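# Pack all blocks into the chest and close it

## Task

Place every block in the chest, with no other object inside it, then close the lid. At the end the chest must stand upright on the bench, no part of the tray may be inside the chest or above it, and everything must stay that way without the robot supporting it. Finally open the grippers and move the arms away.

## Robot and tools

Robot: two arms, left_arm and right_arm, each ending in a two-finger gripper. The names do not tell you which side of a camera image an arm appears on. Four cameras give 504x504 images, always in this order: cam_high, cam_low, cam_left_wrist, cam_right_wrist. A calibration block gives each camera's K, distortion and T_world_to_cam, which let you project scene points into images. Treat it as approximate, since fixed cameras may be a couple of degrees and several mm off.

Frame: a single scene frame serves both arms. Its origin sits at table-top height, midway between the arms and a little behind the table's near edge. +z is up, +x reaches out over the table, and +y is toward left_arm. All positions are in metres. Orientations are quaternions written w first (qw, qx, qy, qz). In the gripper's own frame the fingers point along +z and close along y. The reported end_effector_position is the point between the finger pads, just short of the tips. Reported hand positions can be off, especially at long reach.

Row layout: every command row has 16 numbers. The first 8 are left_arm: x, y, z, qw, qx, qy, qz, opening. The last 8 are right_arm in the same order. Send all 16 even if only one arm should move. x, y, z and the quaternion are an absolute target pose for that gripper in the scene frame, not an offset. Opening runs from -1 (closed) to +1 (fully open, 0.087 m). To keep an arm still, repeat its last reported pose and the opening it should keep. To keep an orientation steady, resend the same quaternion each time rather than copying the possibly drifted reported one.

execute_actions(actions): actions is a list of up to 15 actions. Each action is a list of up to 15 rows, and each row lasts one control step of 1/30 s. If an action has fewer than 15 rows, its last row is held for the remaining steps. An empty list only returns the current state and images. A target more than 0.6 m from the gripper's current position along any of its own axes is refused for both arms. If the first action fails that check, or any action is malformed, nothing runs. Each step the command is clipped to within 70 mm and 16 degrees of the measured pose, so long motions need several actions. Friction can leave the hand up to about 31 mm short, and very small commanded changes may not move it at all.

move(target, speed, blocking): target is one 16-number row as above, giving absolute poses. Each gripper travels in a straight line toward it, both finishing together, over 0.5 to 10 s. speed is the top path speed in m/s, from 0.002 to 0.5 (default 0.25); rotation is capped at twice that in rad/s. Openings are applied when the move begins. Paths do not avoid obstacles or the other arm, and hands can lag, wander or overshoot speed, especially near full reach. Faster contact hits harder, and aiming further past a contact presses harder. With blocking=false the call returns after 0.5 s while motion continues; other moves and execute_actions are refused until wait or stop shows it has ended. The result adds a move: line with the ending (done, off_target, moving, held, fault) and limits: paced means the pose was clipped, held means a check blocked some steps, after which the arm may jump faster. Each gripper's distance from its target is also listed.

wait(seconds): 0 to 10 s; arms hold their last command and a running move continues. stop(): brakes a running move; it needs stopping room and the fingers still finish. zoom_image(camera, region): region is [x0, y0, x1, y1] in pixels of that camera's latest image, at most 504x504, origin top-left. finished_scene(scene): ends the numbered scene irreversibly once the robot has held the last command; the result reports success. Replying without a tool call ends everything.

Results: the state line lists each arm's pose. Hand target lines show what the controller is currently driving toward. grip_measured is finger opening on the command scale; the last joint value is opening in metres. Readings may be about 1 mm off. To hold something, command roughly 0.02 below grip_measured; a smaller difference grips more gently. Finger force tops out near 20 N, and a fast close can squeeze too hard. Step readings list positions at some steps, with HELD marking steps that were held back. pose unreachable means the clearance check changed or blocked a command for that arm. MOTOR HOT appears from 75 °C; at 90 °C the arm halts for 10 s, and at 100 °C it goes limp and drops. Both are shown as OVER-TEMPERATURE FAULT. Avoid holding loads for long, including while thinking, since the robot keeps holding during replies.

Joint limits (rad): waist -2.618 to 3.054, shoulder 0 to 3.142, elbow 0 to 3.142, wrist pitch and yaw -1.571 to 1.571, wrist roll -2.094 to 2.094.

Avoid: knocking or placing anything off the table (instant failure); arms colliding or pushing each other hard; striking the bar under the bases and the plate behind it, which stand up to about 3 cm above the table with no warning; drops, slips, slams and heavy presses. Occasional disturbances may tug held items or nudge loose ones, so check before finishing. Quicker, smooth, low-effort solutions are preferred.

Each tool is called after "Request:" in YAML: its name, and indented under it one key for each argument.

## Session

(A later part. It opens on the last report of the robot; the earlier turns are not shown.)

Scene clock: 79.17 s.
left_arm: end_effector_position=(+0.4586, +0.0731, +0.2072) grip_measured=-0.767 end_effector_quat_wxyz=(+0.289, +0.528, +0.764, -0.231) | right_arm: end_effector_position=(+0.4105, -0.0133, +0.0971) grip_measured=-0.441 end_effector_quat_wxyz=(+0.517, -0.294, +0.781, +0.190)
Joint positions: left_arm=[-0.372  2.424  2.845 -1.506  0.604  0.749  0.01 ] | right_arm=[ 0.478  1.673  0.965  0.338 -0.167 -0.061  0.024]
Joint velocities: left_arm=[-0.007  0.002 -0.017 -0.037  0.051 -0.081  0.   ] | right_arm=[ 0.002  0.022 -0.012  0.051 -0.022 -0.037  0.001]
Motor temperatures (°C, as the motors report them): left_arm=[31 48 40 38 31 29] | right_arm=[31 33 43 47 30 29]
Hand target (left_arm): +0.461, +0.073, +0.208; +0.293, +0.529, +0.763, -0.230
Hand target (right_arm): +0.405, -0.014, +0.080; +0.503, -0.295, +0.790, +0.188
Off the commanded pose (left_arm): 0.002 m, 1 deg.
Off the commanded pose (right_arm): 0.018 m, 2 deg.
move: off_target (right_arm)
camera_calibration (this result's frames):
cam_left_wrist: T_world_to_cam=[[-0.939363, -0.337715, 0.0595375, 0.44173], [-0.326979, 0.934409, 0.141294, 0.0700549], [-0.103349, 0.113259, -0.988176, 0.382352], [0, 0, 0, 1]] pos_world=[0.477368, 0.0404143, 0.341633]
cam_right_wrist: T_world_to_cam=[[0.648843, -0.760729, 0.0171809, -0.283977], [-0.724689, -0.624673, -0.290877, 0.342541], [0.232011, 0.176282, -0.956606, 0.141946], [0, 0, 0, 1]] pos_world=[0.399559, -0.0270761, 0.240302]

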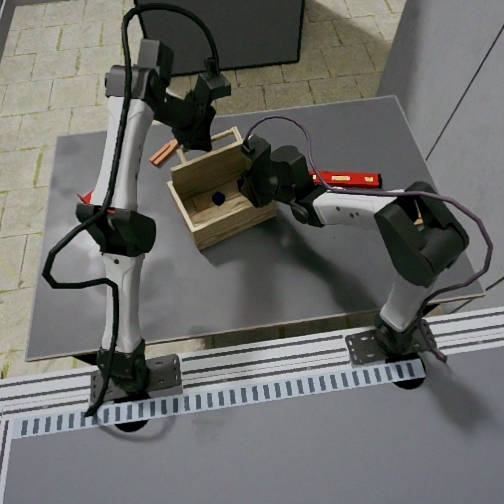

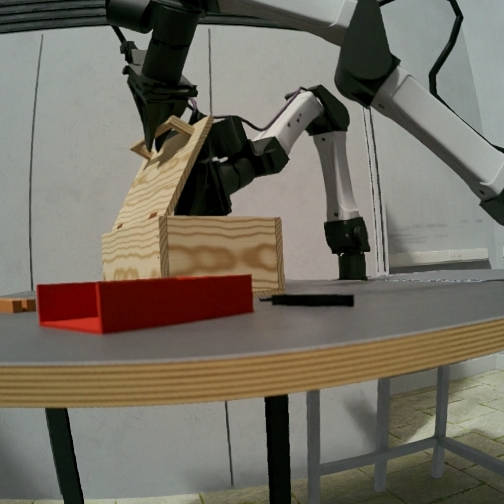

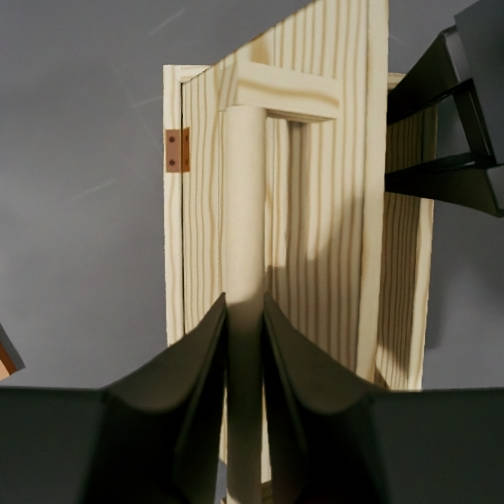

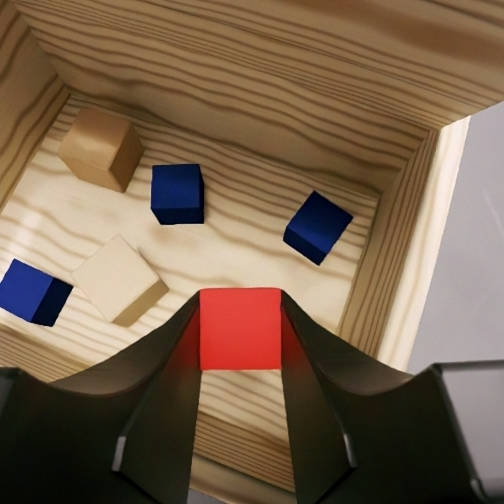

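Request:
move:
  target: [0.4606,0.0725,0.208,0.293,0.529,0.763,-0.23,-0.81,0.41,-0.013,0.098,0.515,-0.294,0.783,0.19,-0.15]
  speed: 0.04

Request:
move:
  target: [0.4606,0.0725,0.208,0.293,0.529,0.763,-0.23,-0.81,0.375,-0.04,0.15,0.503,-0.295,0.79,0.188,-0.15]
  speed: 0.1

Request:
move:
  target: [0.428,0.06,0.198,0.30,0.54,0.755,-0.226,-0.815,0.25,-0.18,0.16,0.503,-0.295,0.79,0.188,-0.15]
  speed: 0.1

Request:
move:
  target: [0.388,0.045,0.16,0.31,0.543,0.748,-0.225,-0.815,0.25,-0.18,0.16,0.503,-0.295,0.79,0.188,-0.15]
  speed: 0.05

Request:
move:
  target: [0.372,0.036,0.112,0.31,0.543,0.748,-0.225,-0.815,0.25,-0.18,0.16,0.503,-0.295,0.79,0.188,-0.15]
  speed: 0.04

Scene clock: 100.40 s.
left_arm: end_effector_position=(+0.4583, +0.0732, +0.2071) grip_measured=-0.767 end_effector_quat_wxyz=(+0.288, +0.528, +0.765, -0.231) | right_arm: end_effector_position=(+0.4112, -0.0132, +0.0976) grip_measured=-0.150 end_effector_quat_wxyz=(+0.518, -0.293, +0.781, +0.190)
Joint positions: left_arm=[-0.372  2.424  2.845 -1.507  0.604  0.749  0.01 ] | right_arm=[ 0.478  1.674  0.965  0.343 -0.165 -0.061  0.037]
Joint velocities: left_arm=[-0.002 -0.007 -0.002 -0.037  0.007 -0.022 -0.001] | right_arm=[ 0.007 -0.007  0.022 -0.007  0.037 -0.022 -0.001]
Motor temperatures (°C, as the motors report them): left_arm=[31 51 39 38 31 29] | right_arm=[31 36 41 48 30 29]
Hand target (left_arm): +0.461, +0.073, +0.208; +0.293, +0.529, +0.763, -0.230
Hand target (right_arm): +0.410, -0.013, +0.098; +0.515, -0.294, +0.783, +0.190
Off the commanded pose (left_arm): 0.003 m, 1 deg.
Off the commanded pose (right_arm): 0.001 m, 0 deg.
move: done
camera_calibration (this result's frames):
cam_left_wrist: T_world_to_cam=[[-0.939298, -0.337735, 0.0604467, 0.441318], [-0.326824, 0.934361, 0.141972, 0.0697103], [-0.104428, 0.113599, -0.988023, 0.382662], [0, 0, 0, 1]] pos_world=[0.477273, 0.0404442, 0.341506]
cam_right_wrist: T_world_to_cam=[[0.64749, -0.761848, 0.0185606, -0.284001], [-0.724666, -0.62306, -0.294373, 0.343577], [0.235832, 0.177154, -0.95551, 0.140596], [0, 0, 0, 1]] pos_world=[0.399709, -0.0272036, 0.240752]

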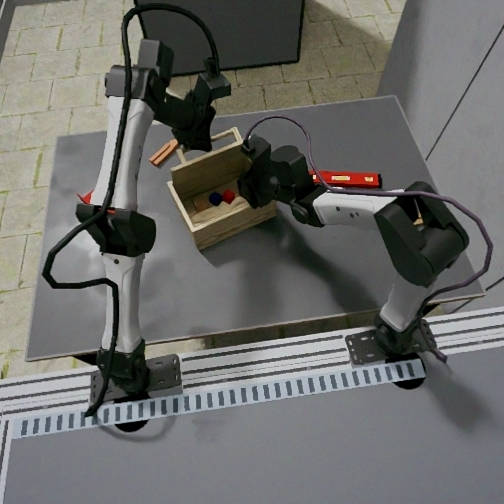

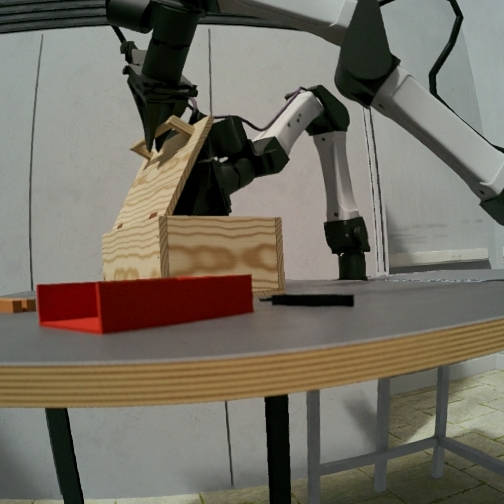

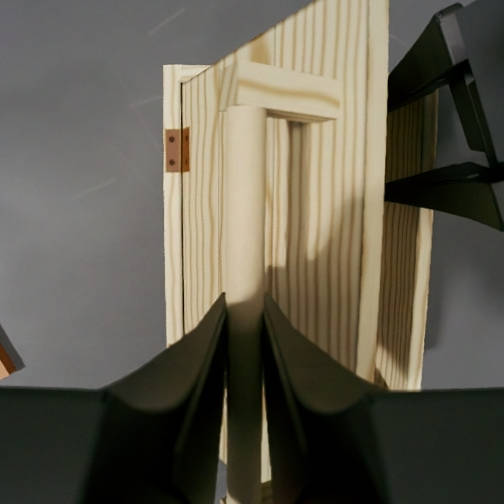

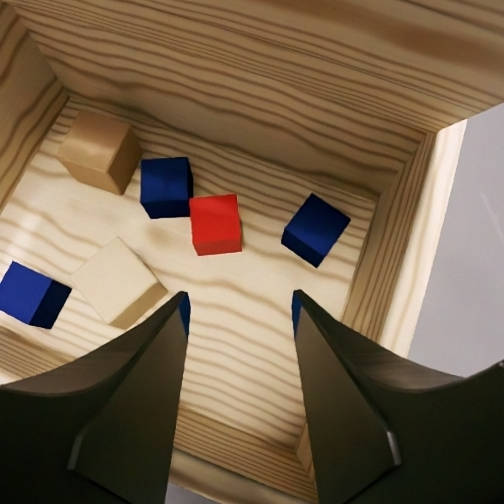

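Scene clock: 101.70 s.
left_arm: end_effector_position=(+0.4583, +0.0732, +0.2071) grip_measured=-0.767 end_effector_quat_wxyz=(+0.288, +0.528, +0.765, -0.231) | right_arm: end_effector_position=(+0.3737, -0.0370, +0.1404) grip_measured=-0.150 end_effector_quat_wxyz=(+0.496, -0.296, +0.794, +0.188)
Joint positions: left_arm=[-0.372  2.424  2.845 -1.507  0.604  0.749  0.01 ] | right_arm=[ 0.469  1.451  0.965  0.069 -0.178 -0.062  0.037]
Joint velocities: left_arm=[-0.012  0.002  0.002 -0.022  0.037 -0.022 -0.001] | right_arm=[ 0.007  0.022 -0.002 -0.037 -0.007 -0.095 -0.001]
Motor temperatures (°C, as the motors report them): left_arm=[31 51 39 38 31 29] | right_arm=[31 36 41 48 30 29]
Hand target (left_arm): +0.461, +0.073, +0.208; +0.293, +0.529, +0.763, -0.230
Hand target (right_arm): +0.374, -0.040, +0.149; +0.503, -0.295, +0.790, +0.188
Off the commanded pose (left_arm): 0.003 m, 1 deg.
Off the commanded pose (right_arm): 0.010 m, 1 deg.
move: done
camera_calibration (this result's frames):
cam_left_wrist: T_world_to_cam=[[-0.939298, -0.337735, 0.0604467, 0.441318], [-0.326824, 0.934361, 0.141972, 0.0697103], [-0.104428, 0.113599, -0.988023, 0.382662], [0, 0, 0, 1]] pos_world=[0.477273, 0.0404442, 0.341506]
cam_right_wrist: T_world_to_cam=[[0.649783, -0.760098, 0.00574939, -0.277614], [-0.73583, -0.630897, -0.246014, 0.31131], [0.190622, 0.155625, -0.969249, 0.212594], [0, 0, 0, 1]] pos_world=[0.368935, -0.0476939, 0.28424]

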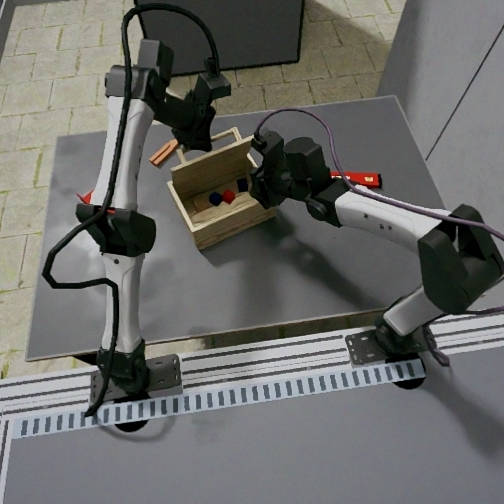

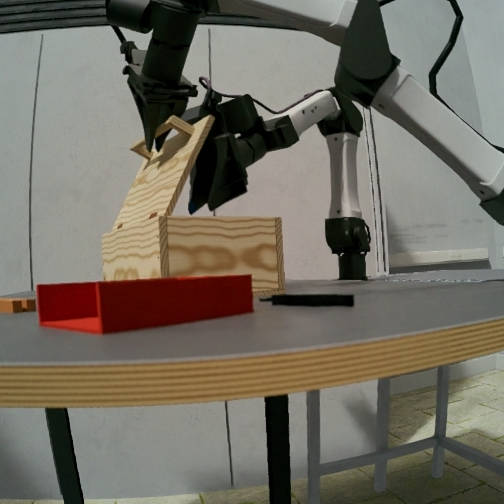

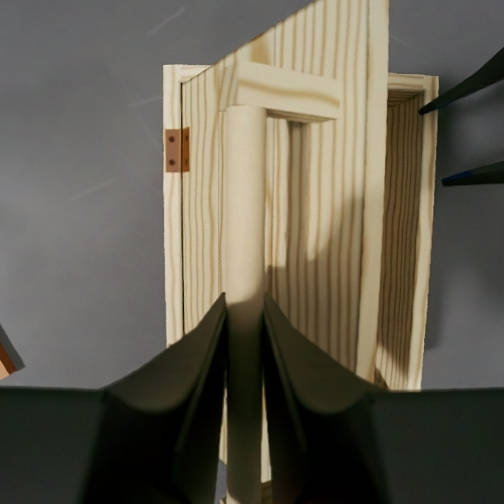

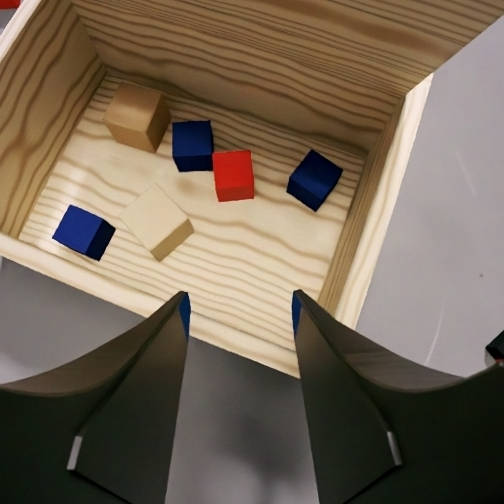

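Scene clock: 104.23 s.
left_arm: end_effector_position=(+0.4367, +0.0644, +0.1980) grip_measured=-0.767 end_effector_quat_wxyz=(+0.304, +0.540, +0.754, -0.216) | right_arm: end_effector_position=(+0.2538, -0.1773, +0.1586) grip_measured=-0.150 end_effector_quat_wxyz=(+0.502, -0.294, +0.791, +0.188)
Joint positions: left_arm=[-0.414  2.108  2.234 -1.157  0.568  0.734  0.01 ] | right_arm=[ 0.019  0.73   0.64  -0.393 -0.581 -0.267  0.037]
Joint velocities: left_arm=[-0.022 -0.002  0.017  0.022 -0.022  0.037 -0.   ] | right_arm=[-0.002  0.012 -0.007 -0.081  0.037 -0.007 -0.   ]
Motor temperatures (°C, as the motors report them): left_arm=[31 52 39 38 31 29] | right_arm=[31 36 41 48 30 29]
Hand target (left_arm): +0.429, +0.060, +0.199; +0.299, +0.540, +0.754, -0.225
Hand target (right_arm): +0.250, -0.179, +0.157; +0.502, -0.295, +0.791, +0.188
Off the commanded pose (left_arm): 0.010 m, 1 deg.
Off the commanded pose (right_arm): 0.005 m, 0 deg.
move: done
camera_calibration (this result's frames):
cam_left_wrist: T_world_to_cam=[[-0.945584, -0.325265, 0.00861284, 0.430849], [-0.321236, 0.937427, 0.134305, 0.0710026], [-0.0517586, 0.12423, -0.990903, 0.349292], [0, 0, 0, 1]] pos_world=[0.448291, 0.0301879, 0.332868]
cam_right_wrist: T_world_to_cam=[[0.646769, -0.762635, 0.00884225, -0.306622], [-0.735472, -0.626718, -0.2575, 0.141514], [0.20192, 0.16004, -0.966238, 0.272318], [0, 0, 0, 1]] pos_world=[0.247407, -0.188733, 0.302275]

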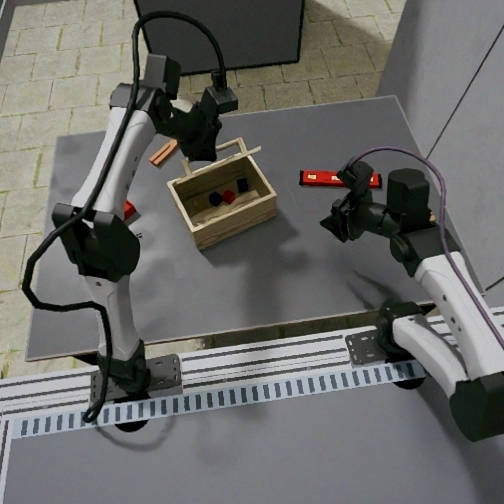

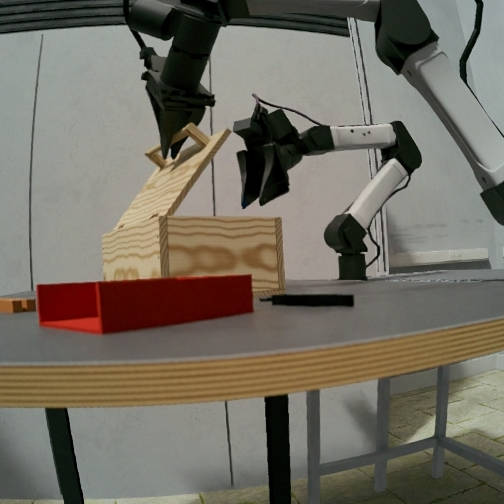

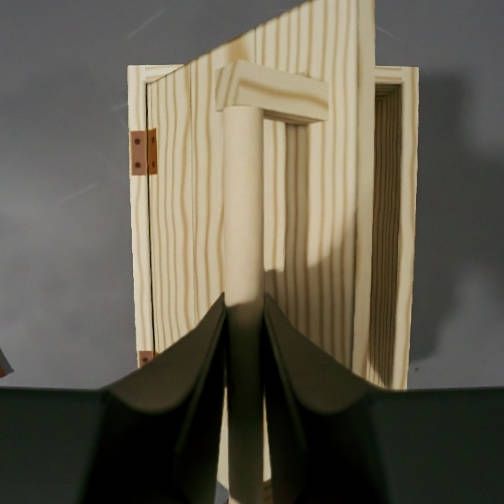

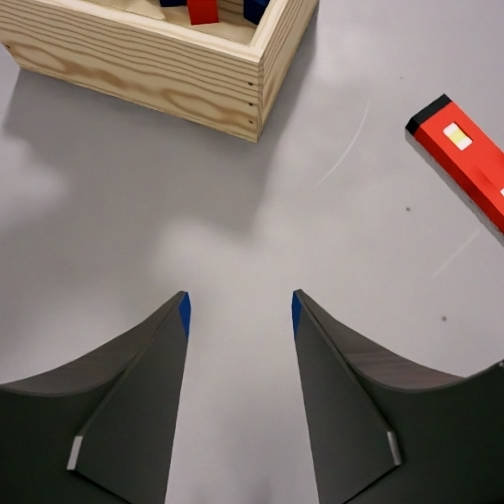

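Scene clock: 105.80 s.
left_arm: end_effector_position=(+0.3944, +0.0480, +0.1602) grip_measured=-0.770 end_effector_quat_wxyz=(+0.310, +0.543, +0.749, -0.218) | right_arm: end_effector_position=(+0.2525, -0.1785, +0.1571) grip_measured=-0.150 end_effector_quat_wxyz=(+0.499, -0.294, +0.793, +0.190)
Joint positions: left_arm=[-0.486  1.885  1.745 -0.842  0.539  0.668  0.01 ] | right_arm=[ 0.009  0.73   0.64  -0.404 -0.592 -0.273  0.037]
Joint velocities: left_arm=[ 0.012 -0.007  0.002 -0.051 -0.007  0.022 -0.   ] | right_arm=[ 0.017  0.007  0.002 -0.081 -0.095  0.037  0.   ]
Motor temperatures (°C, as the motors report them): left_arm=[31 52 39 38 31 29] | right_arm=[31 36 42 48 30 29]
Hand target (left_arm): +0.388, +0.044, +0.160; +0.309, +0.543, +0.748, -0.224
Hand target (right_arm): +0.250, -0.180, +0.160; +0.503, -0.295, +0.790, +0.188
Off the commanded pose (left_arm): 0.007 m, 1 deg.
Off the commanded pose (right_arm): 0.004 m, 1 deg.
move: done
camera_calibration (this result's frames):
cam_left_wrist: T_world_to_cam=[[-0.948428, -0.31699, 0.00125487, 0.38775], [-0.314516, 0.941506, 0.121023, 0.0771111], [-0.0395444, 0.114386, -0.992649, 0.30767], [0, 0, 0, 1]] pos_world=[0.404172, 0.0151192, 0.295589]
cam_right_wrist: T_world_to_cam=[[0.648029, -0.761607, 0.0036767, -0.306057], [-0.736454, -0.627843, -0.25189, 0.138527], [0.194149, 0.160524, -0.967749, 0.27365], [0, 0, 0, 1]] pos_world=[0.247224, -0.19005, 0.300843]

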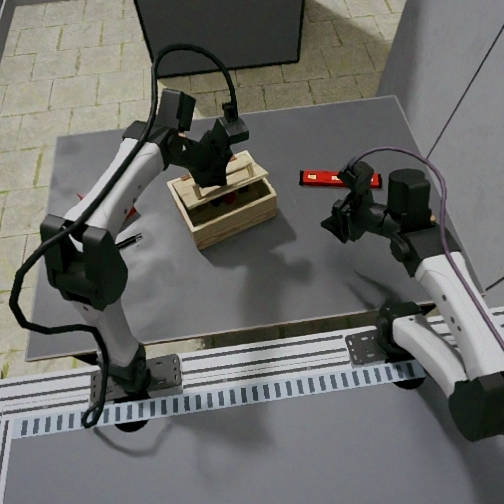

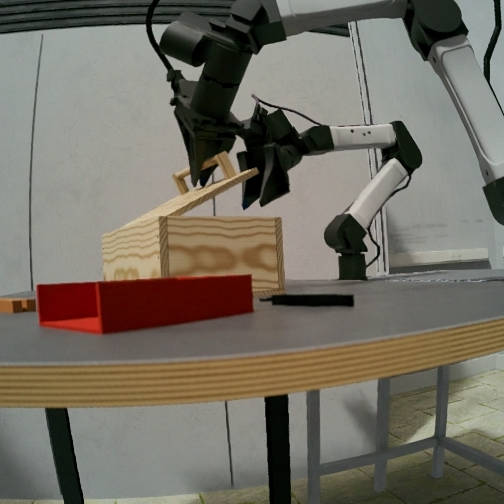

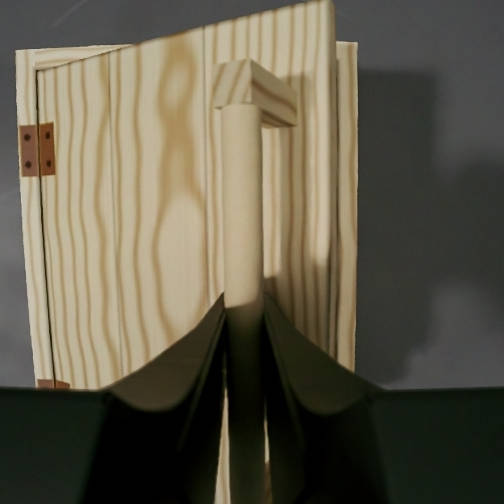

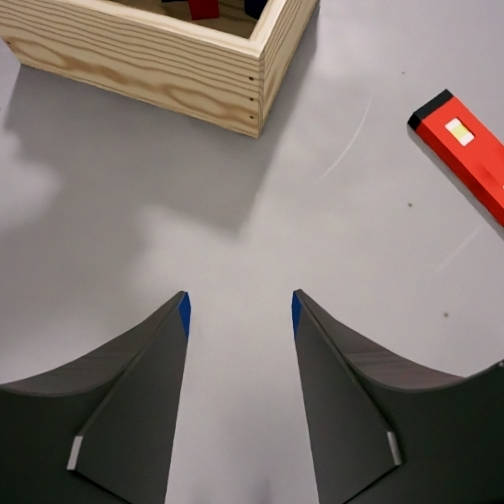

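Scene clock: 107.47 s.
left_arm: end_effector_position=(+0.3852, +0.0375, +0.1288) grip_measured=-0.774 end_effector_quat_wxyz=(+0.336, +0.551, +0.735, -0.208) | right_arm: end_effector_position=(+0.2524, -0.1785, +0.1571) grip_measured=-0.150 end_effector_quat_wxyz=(+0.499, -0.294, +0.793, +0.190)
Joint positions: left_arm=[-0.524  1.815  1.504 -0.599  0.513  0.649  0.01 ] | right_arm=[ 0.009  0.73   0.64  -0.404 -0.593 -0.274  0.037]
Joint velocities: left_arm=[-0.002 -0.002 -0.002  0.037  0.051 -0.051  0.   ] | right_arm=[-0.012 -0.007 -0.002 -0.051  0.037 -0.051 -0.   ]
Motor temperatures (°C, as the motors report them): left_arm=[31 51 39 38 31 29] | right_arm=[31 36 42 48 30 29]
Hand target (left_arm): +0.372, +0.036, +0.113; +0.310, +0.543, +0.748, -0.224
Hand target (right_arm): +0.250, -0.180, +0.160; +0.503, -0.295, +0.790, +0.188
Off the commanded pose (left_arm): 0.021 m, 4 deg.
Off the commanded pose (right_arm): 0.004 m, 1 deg.
move: off_target (left_arm)
camera_calibration (this result's frames):
cam_left_wrist: T_world_to_cam=[[-0.949889, -0.308181, -0.0523045, 0.382788], [-0.311759, 0.946191, 0.0867648, 0.0911275], [0.0227508, 0.0987233, -0.994855, 0.254247], [0, 0, 0, 1]] pos_world=[0.386232, 0.00664398, 0.265054]
cam_right_wrist: T_world_to_cam=[[0.648649, -0.76108, 0.00347632, -0.305944], [-0.735993, -0.628419, -0.251799, 0.138261], [0.193824, 0.160771, -0.967773, 0.273751], [0, 0, 0, 1]] pos_world=[0.24715, -0.189973, 0.300806]

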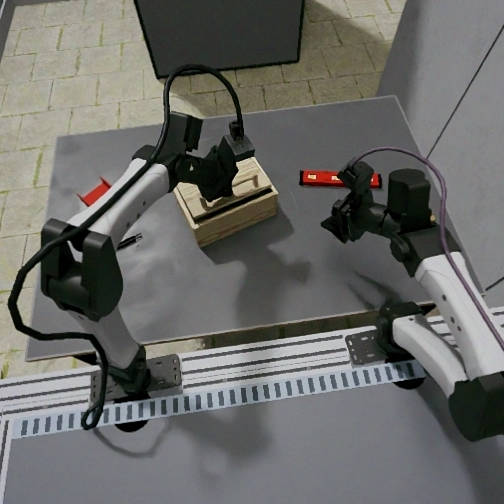

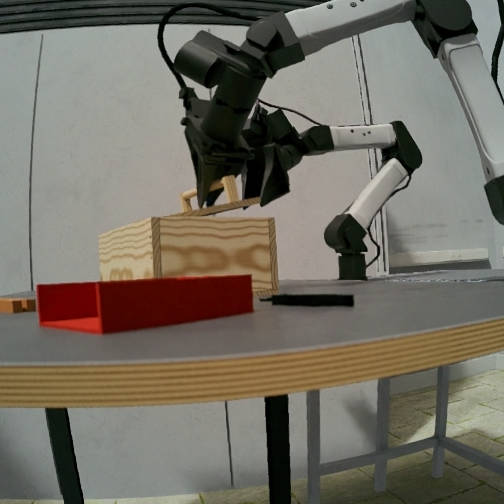

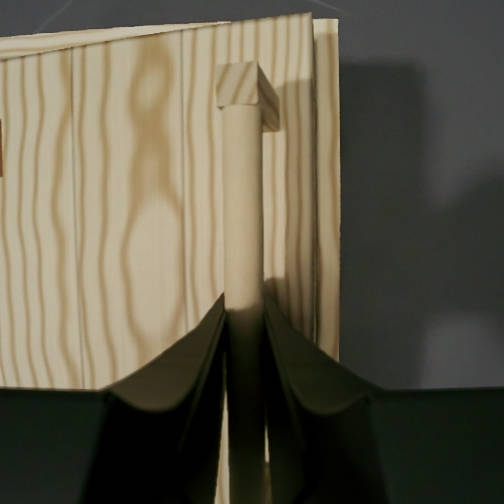

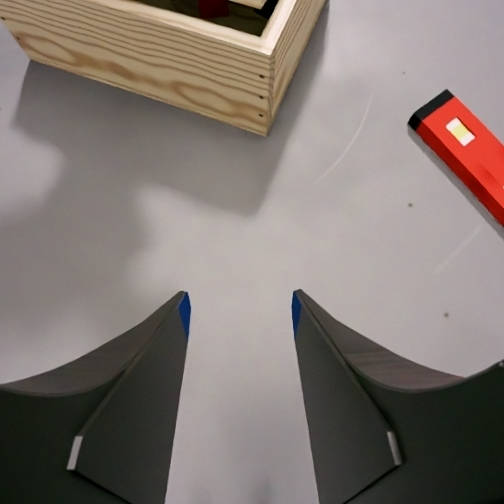

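Request:
move:
  target: [0.366,0.034,0.098,0.31,0.543,0.748,-0.225,-0.815,0.25,-0.18,0.16,0.503,-0.295,0.79,0.188,-0.15]
  speed: 0.03

Request:
move:
  target: [0.378,0.036,0.115,0.31,0.543,0.748,-0.225,0.2,0.25,-0.18,0.16,0.503,-0.295,0.79,0.188,-0.15]
  speed: 0.03

Request:
move:
  target: [0.378,0.036,0.19,0.31,0.543,0.748,-0.225,0.2,0.25,-0.18,0.16,0.503,-0.295,0.79,0.188,-0.15]
  speed: 0.12

Request:
move:
  target: [0.2,0.25,0.2,0.38,0.25,0.89,-0.05,0.2,0.25,-0.18,0.16,0.503,-0.295,0.79,0.188,-0.15]

Scene clock: 122.17 s.
left_arm: end_effector_position=(+0.3845, +0.0341, +0.1190) grip_measured=-0.774 end_effector_quat_wxyz=(+0.347, +0.553, +0.730, -0.204) | right_arm: end_effector_position=(+0.2524, -0.1785, +0.1571) grip_measured=-0.150 end_effector_quat_wxyz=(+0.499, -0.294, +0.793, +0.190)
Joint positions: left_arm=[-0.534  1.803  1.437 -0.517  0.503  0.645  0.01 ] | right_arm=[ 0.009  0.73   0.64  -0.404 -0.593 -0.274  0.037]
Joint velocities: left_arm=[-0.022  0.002 -0.002 -0.066  0.022  0.007 -0.   ] | right_arm=[-0.012 -0.032 -0.007 -0.022  0.007  0.066 -0.   ]
Motor temperatures (°C, as the motors report them): left_arm=[31 49 38 38 31 29] | right_arm=[31 35 43 47 30 29]
Hand target (left_arm): +0.366, +0.034, +0.099; +0.310, +0.543, +0.748, -0.224
Hand target (right_arm): +0.250, -0.180, +0.160; +0.503, -0.295, +0.790, +0.188
Off the commanded pose (left_arm): 0.028 m, 5 deg.
Off the commanded pose (right_arm): 0.004 m, 1 deg.
move: off_target (left_arm)
camera_calibration (this result's frames):
cam_left_wrist: T_world_to_cam=[[-0.948588, -0.307739, -0.0740117, 0.382697], [-0.312864, 0.947065, 0.0720084, 0.0970738], [0.047934, 0.0914619, -0.994654, 0.235374], [0, 0, 0, 1]] pos_world=[0.38211, 0.00430792, 0.255449]
cam_right_wrist: T_world_to_cam=[[0.648649, -0.76108, 0.00347632, -0.305944], [-0.735993, -0.628419, -0.251799, 0.138261], [0.193824, 0.160771, -0.967773, 0.273751], [0, 0, 0, 1]] pos_world=[0.24715, -0.189973, 0.300806]

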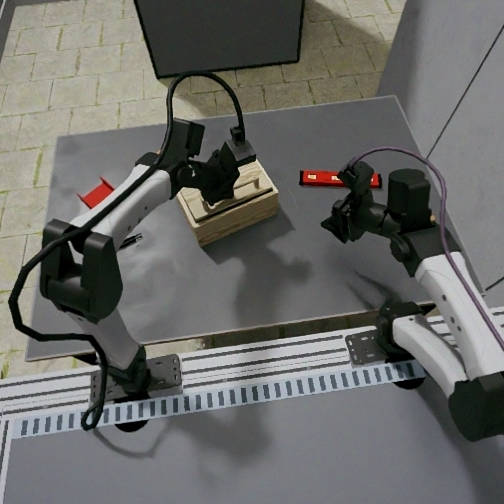

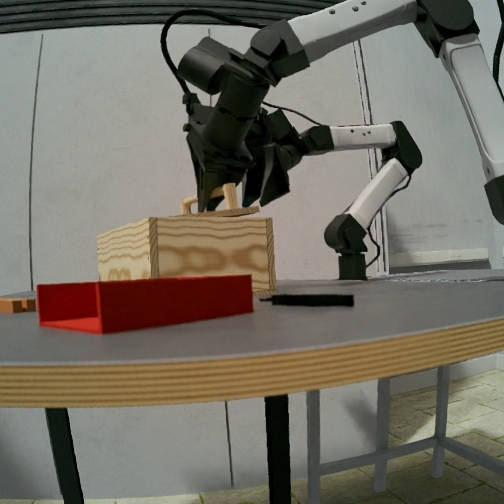

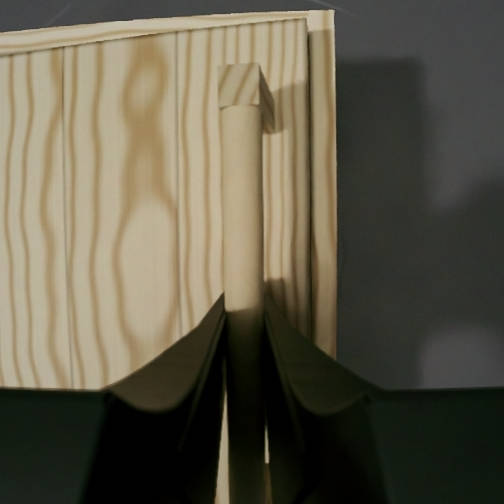

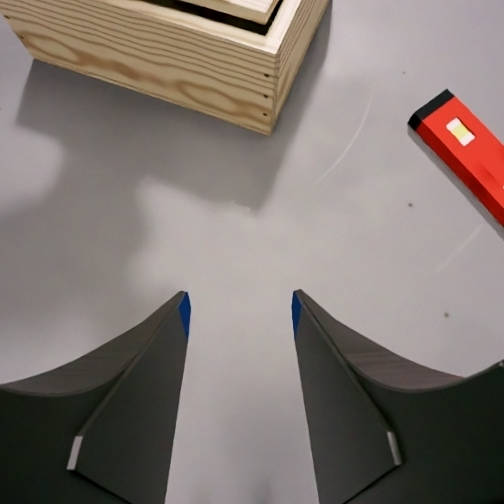

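Scene clock: 123.97 s.
left_arm: end_effector_position=(+0.3753, +0.0346, +0.1186) grip_measured=+0.200 end_effector_quat_wxyz=(+0.318, +0.548, +0.741, -0.221) | right_arm: end_effector_position=(+0.2524, -0.1785, +0.1571) grip_measured=-0.150 end_effector_quat_wxyz=(+0.499, -0.294, +0.793, +0.190)
Joint positions: left_arm=[-0.534  1.822  1.486 -0.608  0.524  0.633  0.052] | right_arm=[ 0.009  0.73   0.64  -0.404 -0.593 -0.274  0.037]
Joint velocities: left_arm=[-0.017 -0.002 -0.012  0.051 -0.081 -0.066 -0.001] | right_arm=[-0.002 -0.002 -0.017 -0.051  0.007  0.022  0.001]
Motor temperatures (°C, as the motors report them): left_arm=[31 49 38 38 31 29] | right_arm=[31 35 43 47 30 29]
Hand target (left_arm): +0.378, +0.036, +0.115; +0.310, +0.543, +0.747, -0.225
Hand target (right_arm): +0.250, -0.180, +0.160; +0.503, -0.295, +0.790, +0.188
Off the commanded pose (left_arm): 0.005 m, 1 deg.
Off the commanded pose (right_arm): 0.004 m, 1 deg.
move: done
camera_calibration (this result's frames):
cam_left_wrist: T_world_to_cam=[[-0.952932, -0.303034, -0.00951984, 0.367846], [-0.302348, 0.947508, 0.103996, 0.0859995], [-0.0224942, 0.10198, -0.994532, 0.261393], [0, 0, 0, 1]] pos_world=[0.382414, 0.0033278, 0.254522]
cam_right_wrist: T_world_to_cam=[[0.648649, -0.76108, 0.00347632, -0.305944], [-0.735993, -0.628419, -0.251799, 0.138261], [0.193824, 0.160771, -0.967773, 0.273751], [0, 0, 0, 1]] pos_world=[0.24715, -0.189973, 0.300806]

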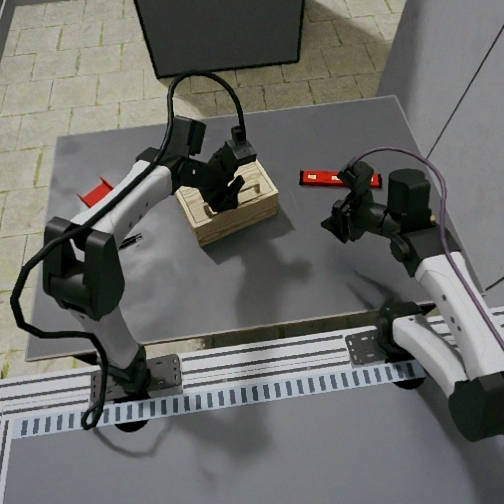

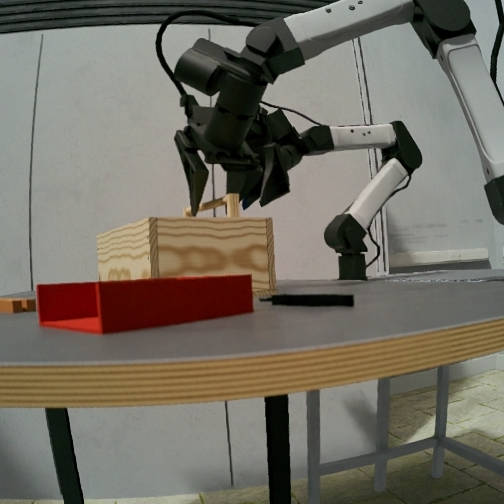

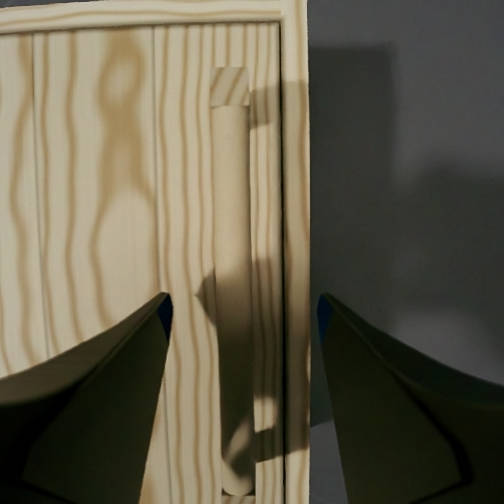

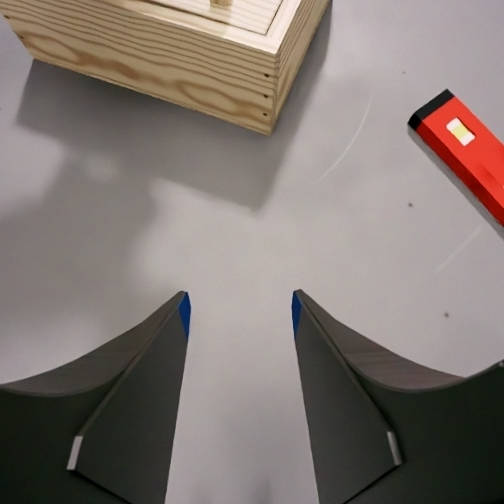

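Scene clock: 125.27 s.
left_arm: end_effector_position=(+0.3755, +0.0341, +0.1926) grip_measured=+0.200 end_effector_quat_wxyz=(+0.316, +0.547, +0.743, -0.222) | right_arm: end_effector_position=(+0.2524, -0.1785, +0.1571) grip_measured=-0.150 end_effector_quat_wxyz=(+0.499, -0.294, +0.793, +0.190)
Joint positions: left_arm=[-0.534  1.844  1.811 -0.915  0.526  0.63   0.052] | right_arm=[ 0.009  0.73   0.64  -0.404 -0.593 -0.274  0.037]
Joint velocities: left_arm=[-0.007  0.007 -0.002 -0.066  0.022  0.037 -0.   ] | right_arm=[ 0.012  0.007 -0.012  0.007 -0.007  0.022  0.001]
Motor temperatures (°C, as the motors report them): left_arm=[31 49 39 38 31 29] | right_arm=[31 35 43 47 30 29]
Hand target (left_arm): +0.378, +0.036, +0.190; +0.310, +0.543, +0.748, -0.225
Hand target (right_arm): +0.250, -0.180, +0.160; +0.503, -0.295, +0.790, +0.188
Off the commanded pose (left_arm): 0.004 m, 1 deg.
Off the commanded pose (right_arm): 0.004 m, 1 deg.
move: done
camera_calibration (this result's frames):
cam_left_wrist: T_world_to_cam=[[-0.952662, -0.30401, -0.003539, 0.367347], [-0.30267, 0.947236, 0.105525, 0.0787159], [-0.0287283, 0.101601, -0.99441, 0.337412], [0, 0, 0, 1]] pos_world=[0.383476, 0.00283345, 0.328519]
cam_right_wrist: T_world_to_cam=[[0.648649, -0.76108, 0.00347632, -0.305944], [-0.735993, -0.628419, -0.251799, 0.138261], [0.193824, 0.160771, -0.967773, 0.273751], [0, 0, 0, 1]] pos_world=[0.24715, -0.189973, 0.300806]

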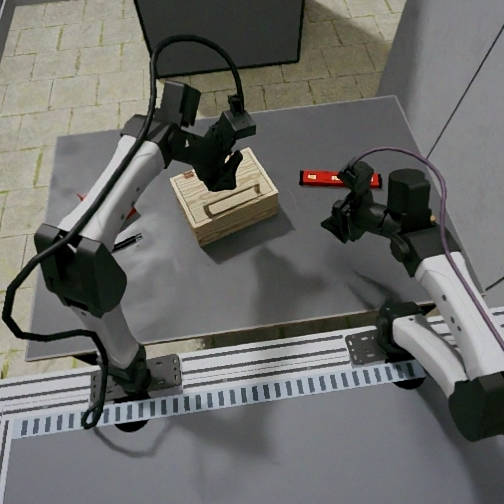

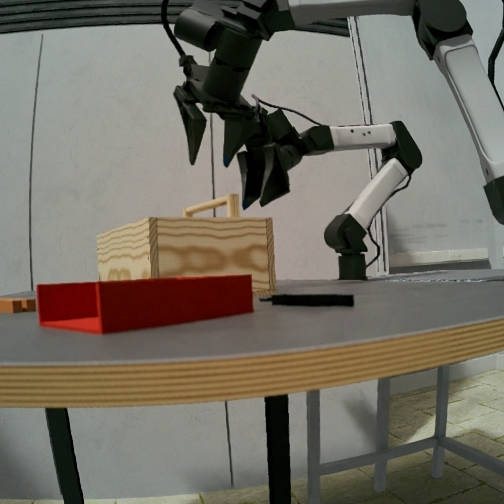

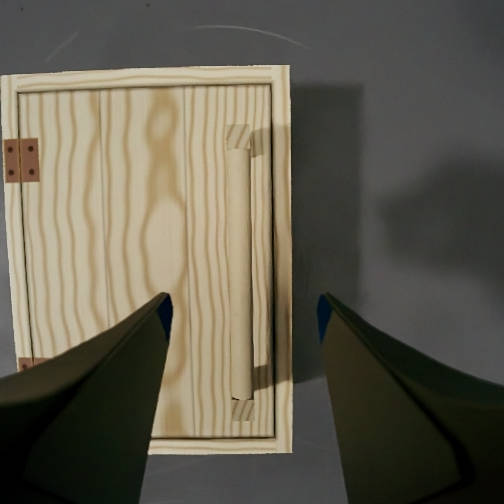

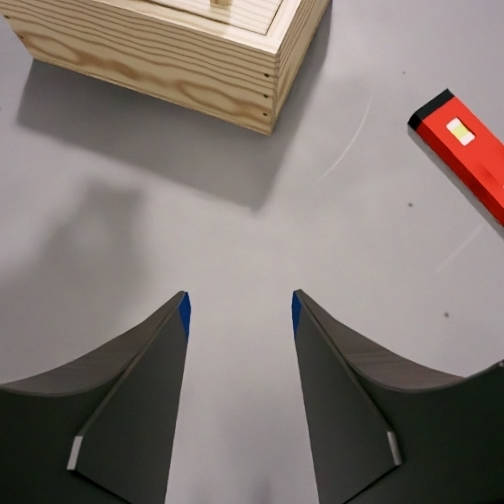

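Scene clock: 127.37 s.
left_arm: end_effector_position=(+0.2015, +0.2454, +0.2117) grip_measured=+0.200 end_effector_quat_wxyz=(+0.387, +0.250, +0.886, -0.051) | right_arm: end_effector_position=(+0.2524, -0.1785, +0.1571) grip_measured=-0.150 end_effector_quat_wxyz=(+0.499, -0.294, +0.793, +0.190)
Joint positions: left_arm=[-0.236  0.804  1.089 -1.07   0.169  0.311  0.052] | right_arm=[ 0.009  0.73   0.64  -0.404 -0.593 -0.274  0.037]
Joint velocities: left_arm=[-0.002 -0.022  0.002 -0.051 -0.037 -0.007  0.   ] | right_arm=[-0.002 -0.012 -0.012  0.022 -0.022  0.066  0.001]
Motor temperatures (°C, as the motors report them): left_arm=[31 48 39 38 31 29] | right_arm=[31 35 43 47 30 29]
Hand target (left_arm): +0.196, +0.248, +0.204; +0.376, +0.250, +0.891, -0.050
Hand target (right_arm): +0.250, -0.180, +0.160; +0.503, -0.295, +0.790, +0.188
Off the commanded pose (left_arm): 0.013 m, 1 deg.
Off the commanded pose (right_arm): 0.004 m, 1 deg.
move: off_target (left_arm)
camera_calibration (this result's frames):
cam_left_wrist: T_world_to_cam=[[-0.481731, -0.871532, -0.0914729, 0.328951], [-0.875176, 0.473143, 0.101012, 0.0565342], [-0.0447551, 0.128715, -0.990671, 0.32571], [0, 0, 0, 1]] pos_world=[0.222521, 0.218019, 0.347051]
cam_right_wrist: T_world_to_cam=[[0.648649, -0.76108, 0.00347632, -0.305944], [-0.735993, -0.628419, -0.251799, 0.138261], [0.193824, 0.160771, -0.967773, 0.273751], [0, 0, 0, 1]] pos_world=[0.24715, -0.189973, 0.300806]

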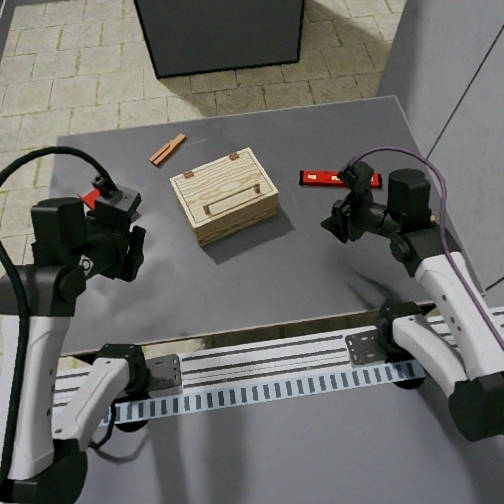

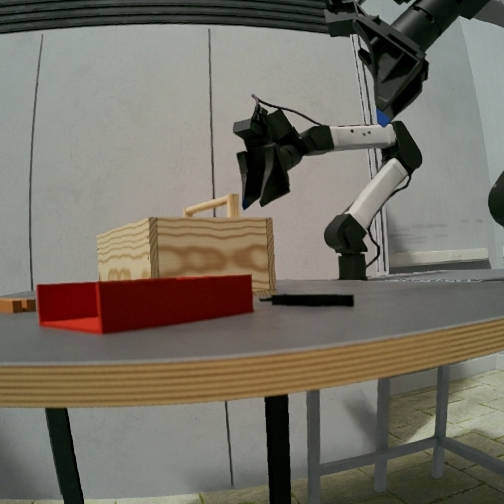

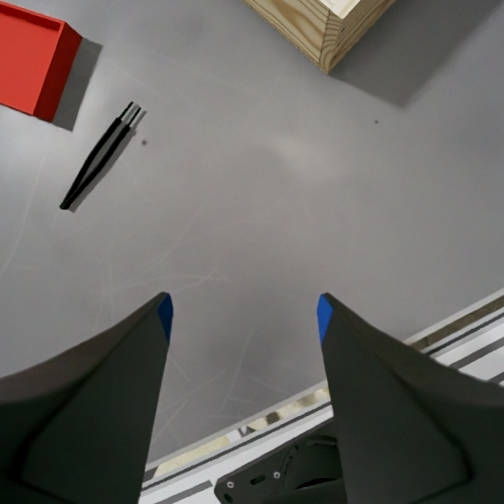

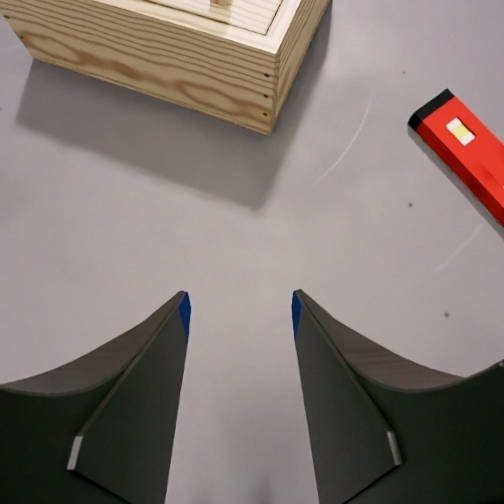

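Request:
finished_scene:
  scene: 2

The scene is finished: the task was done.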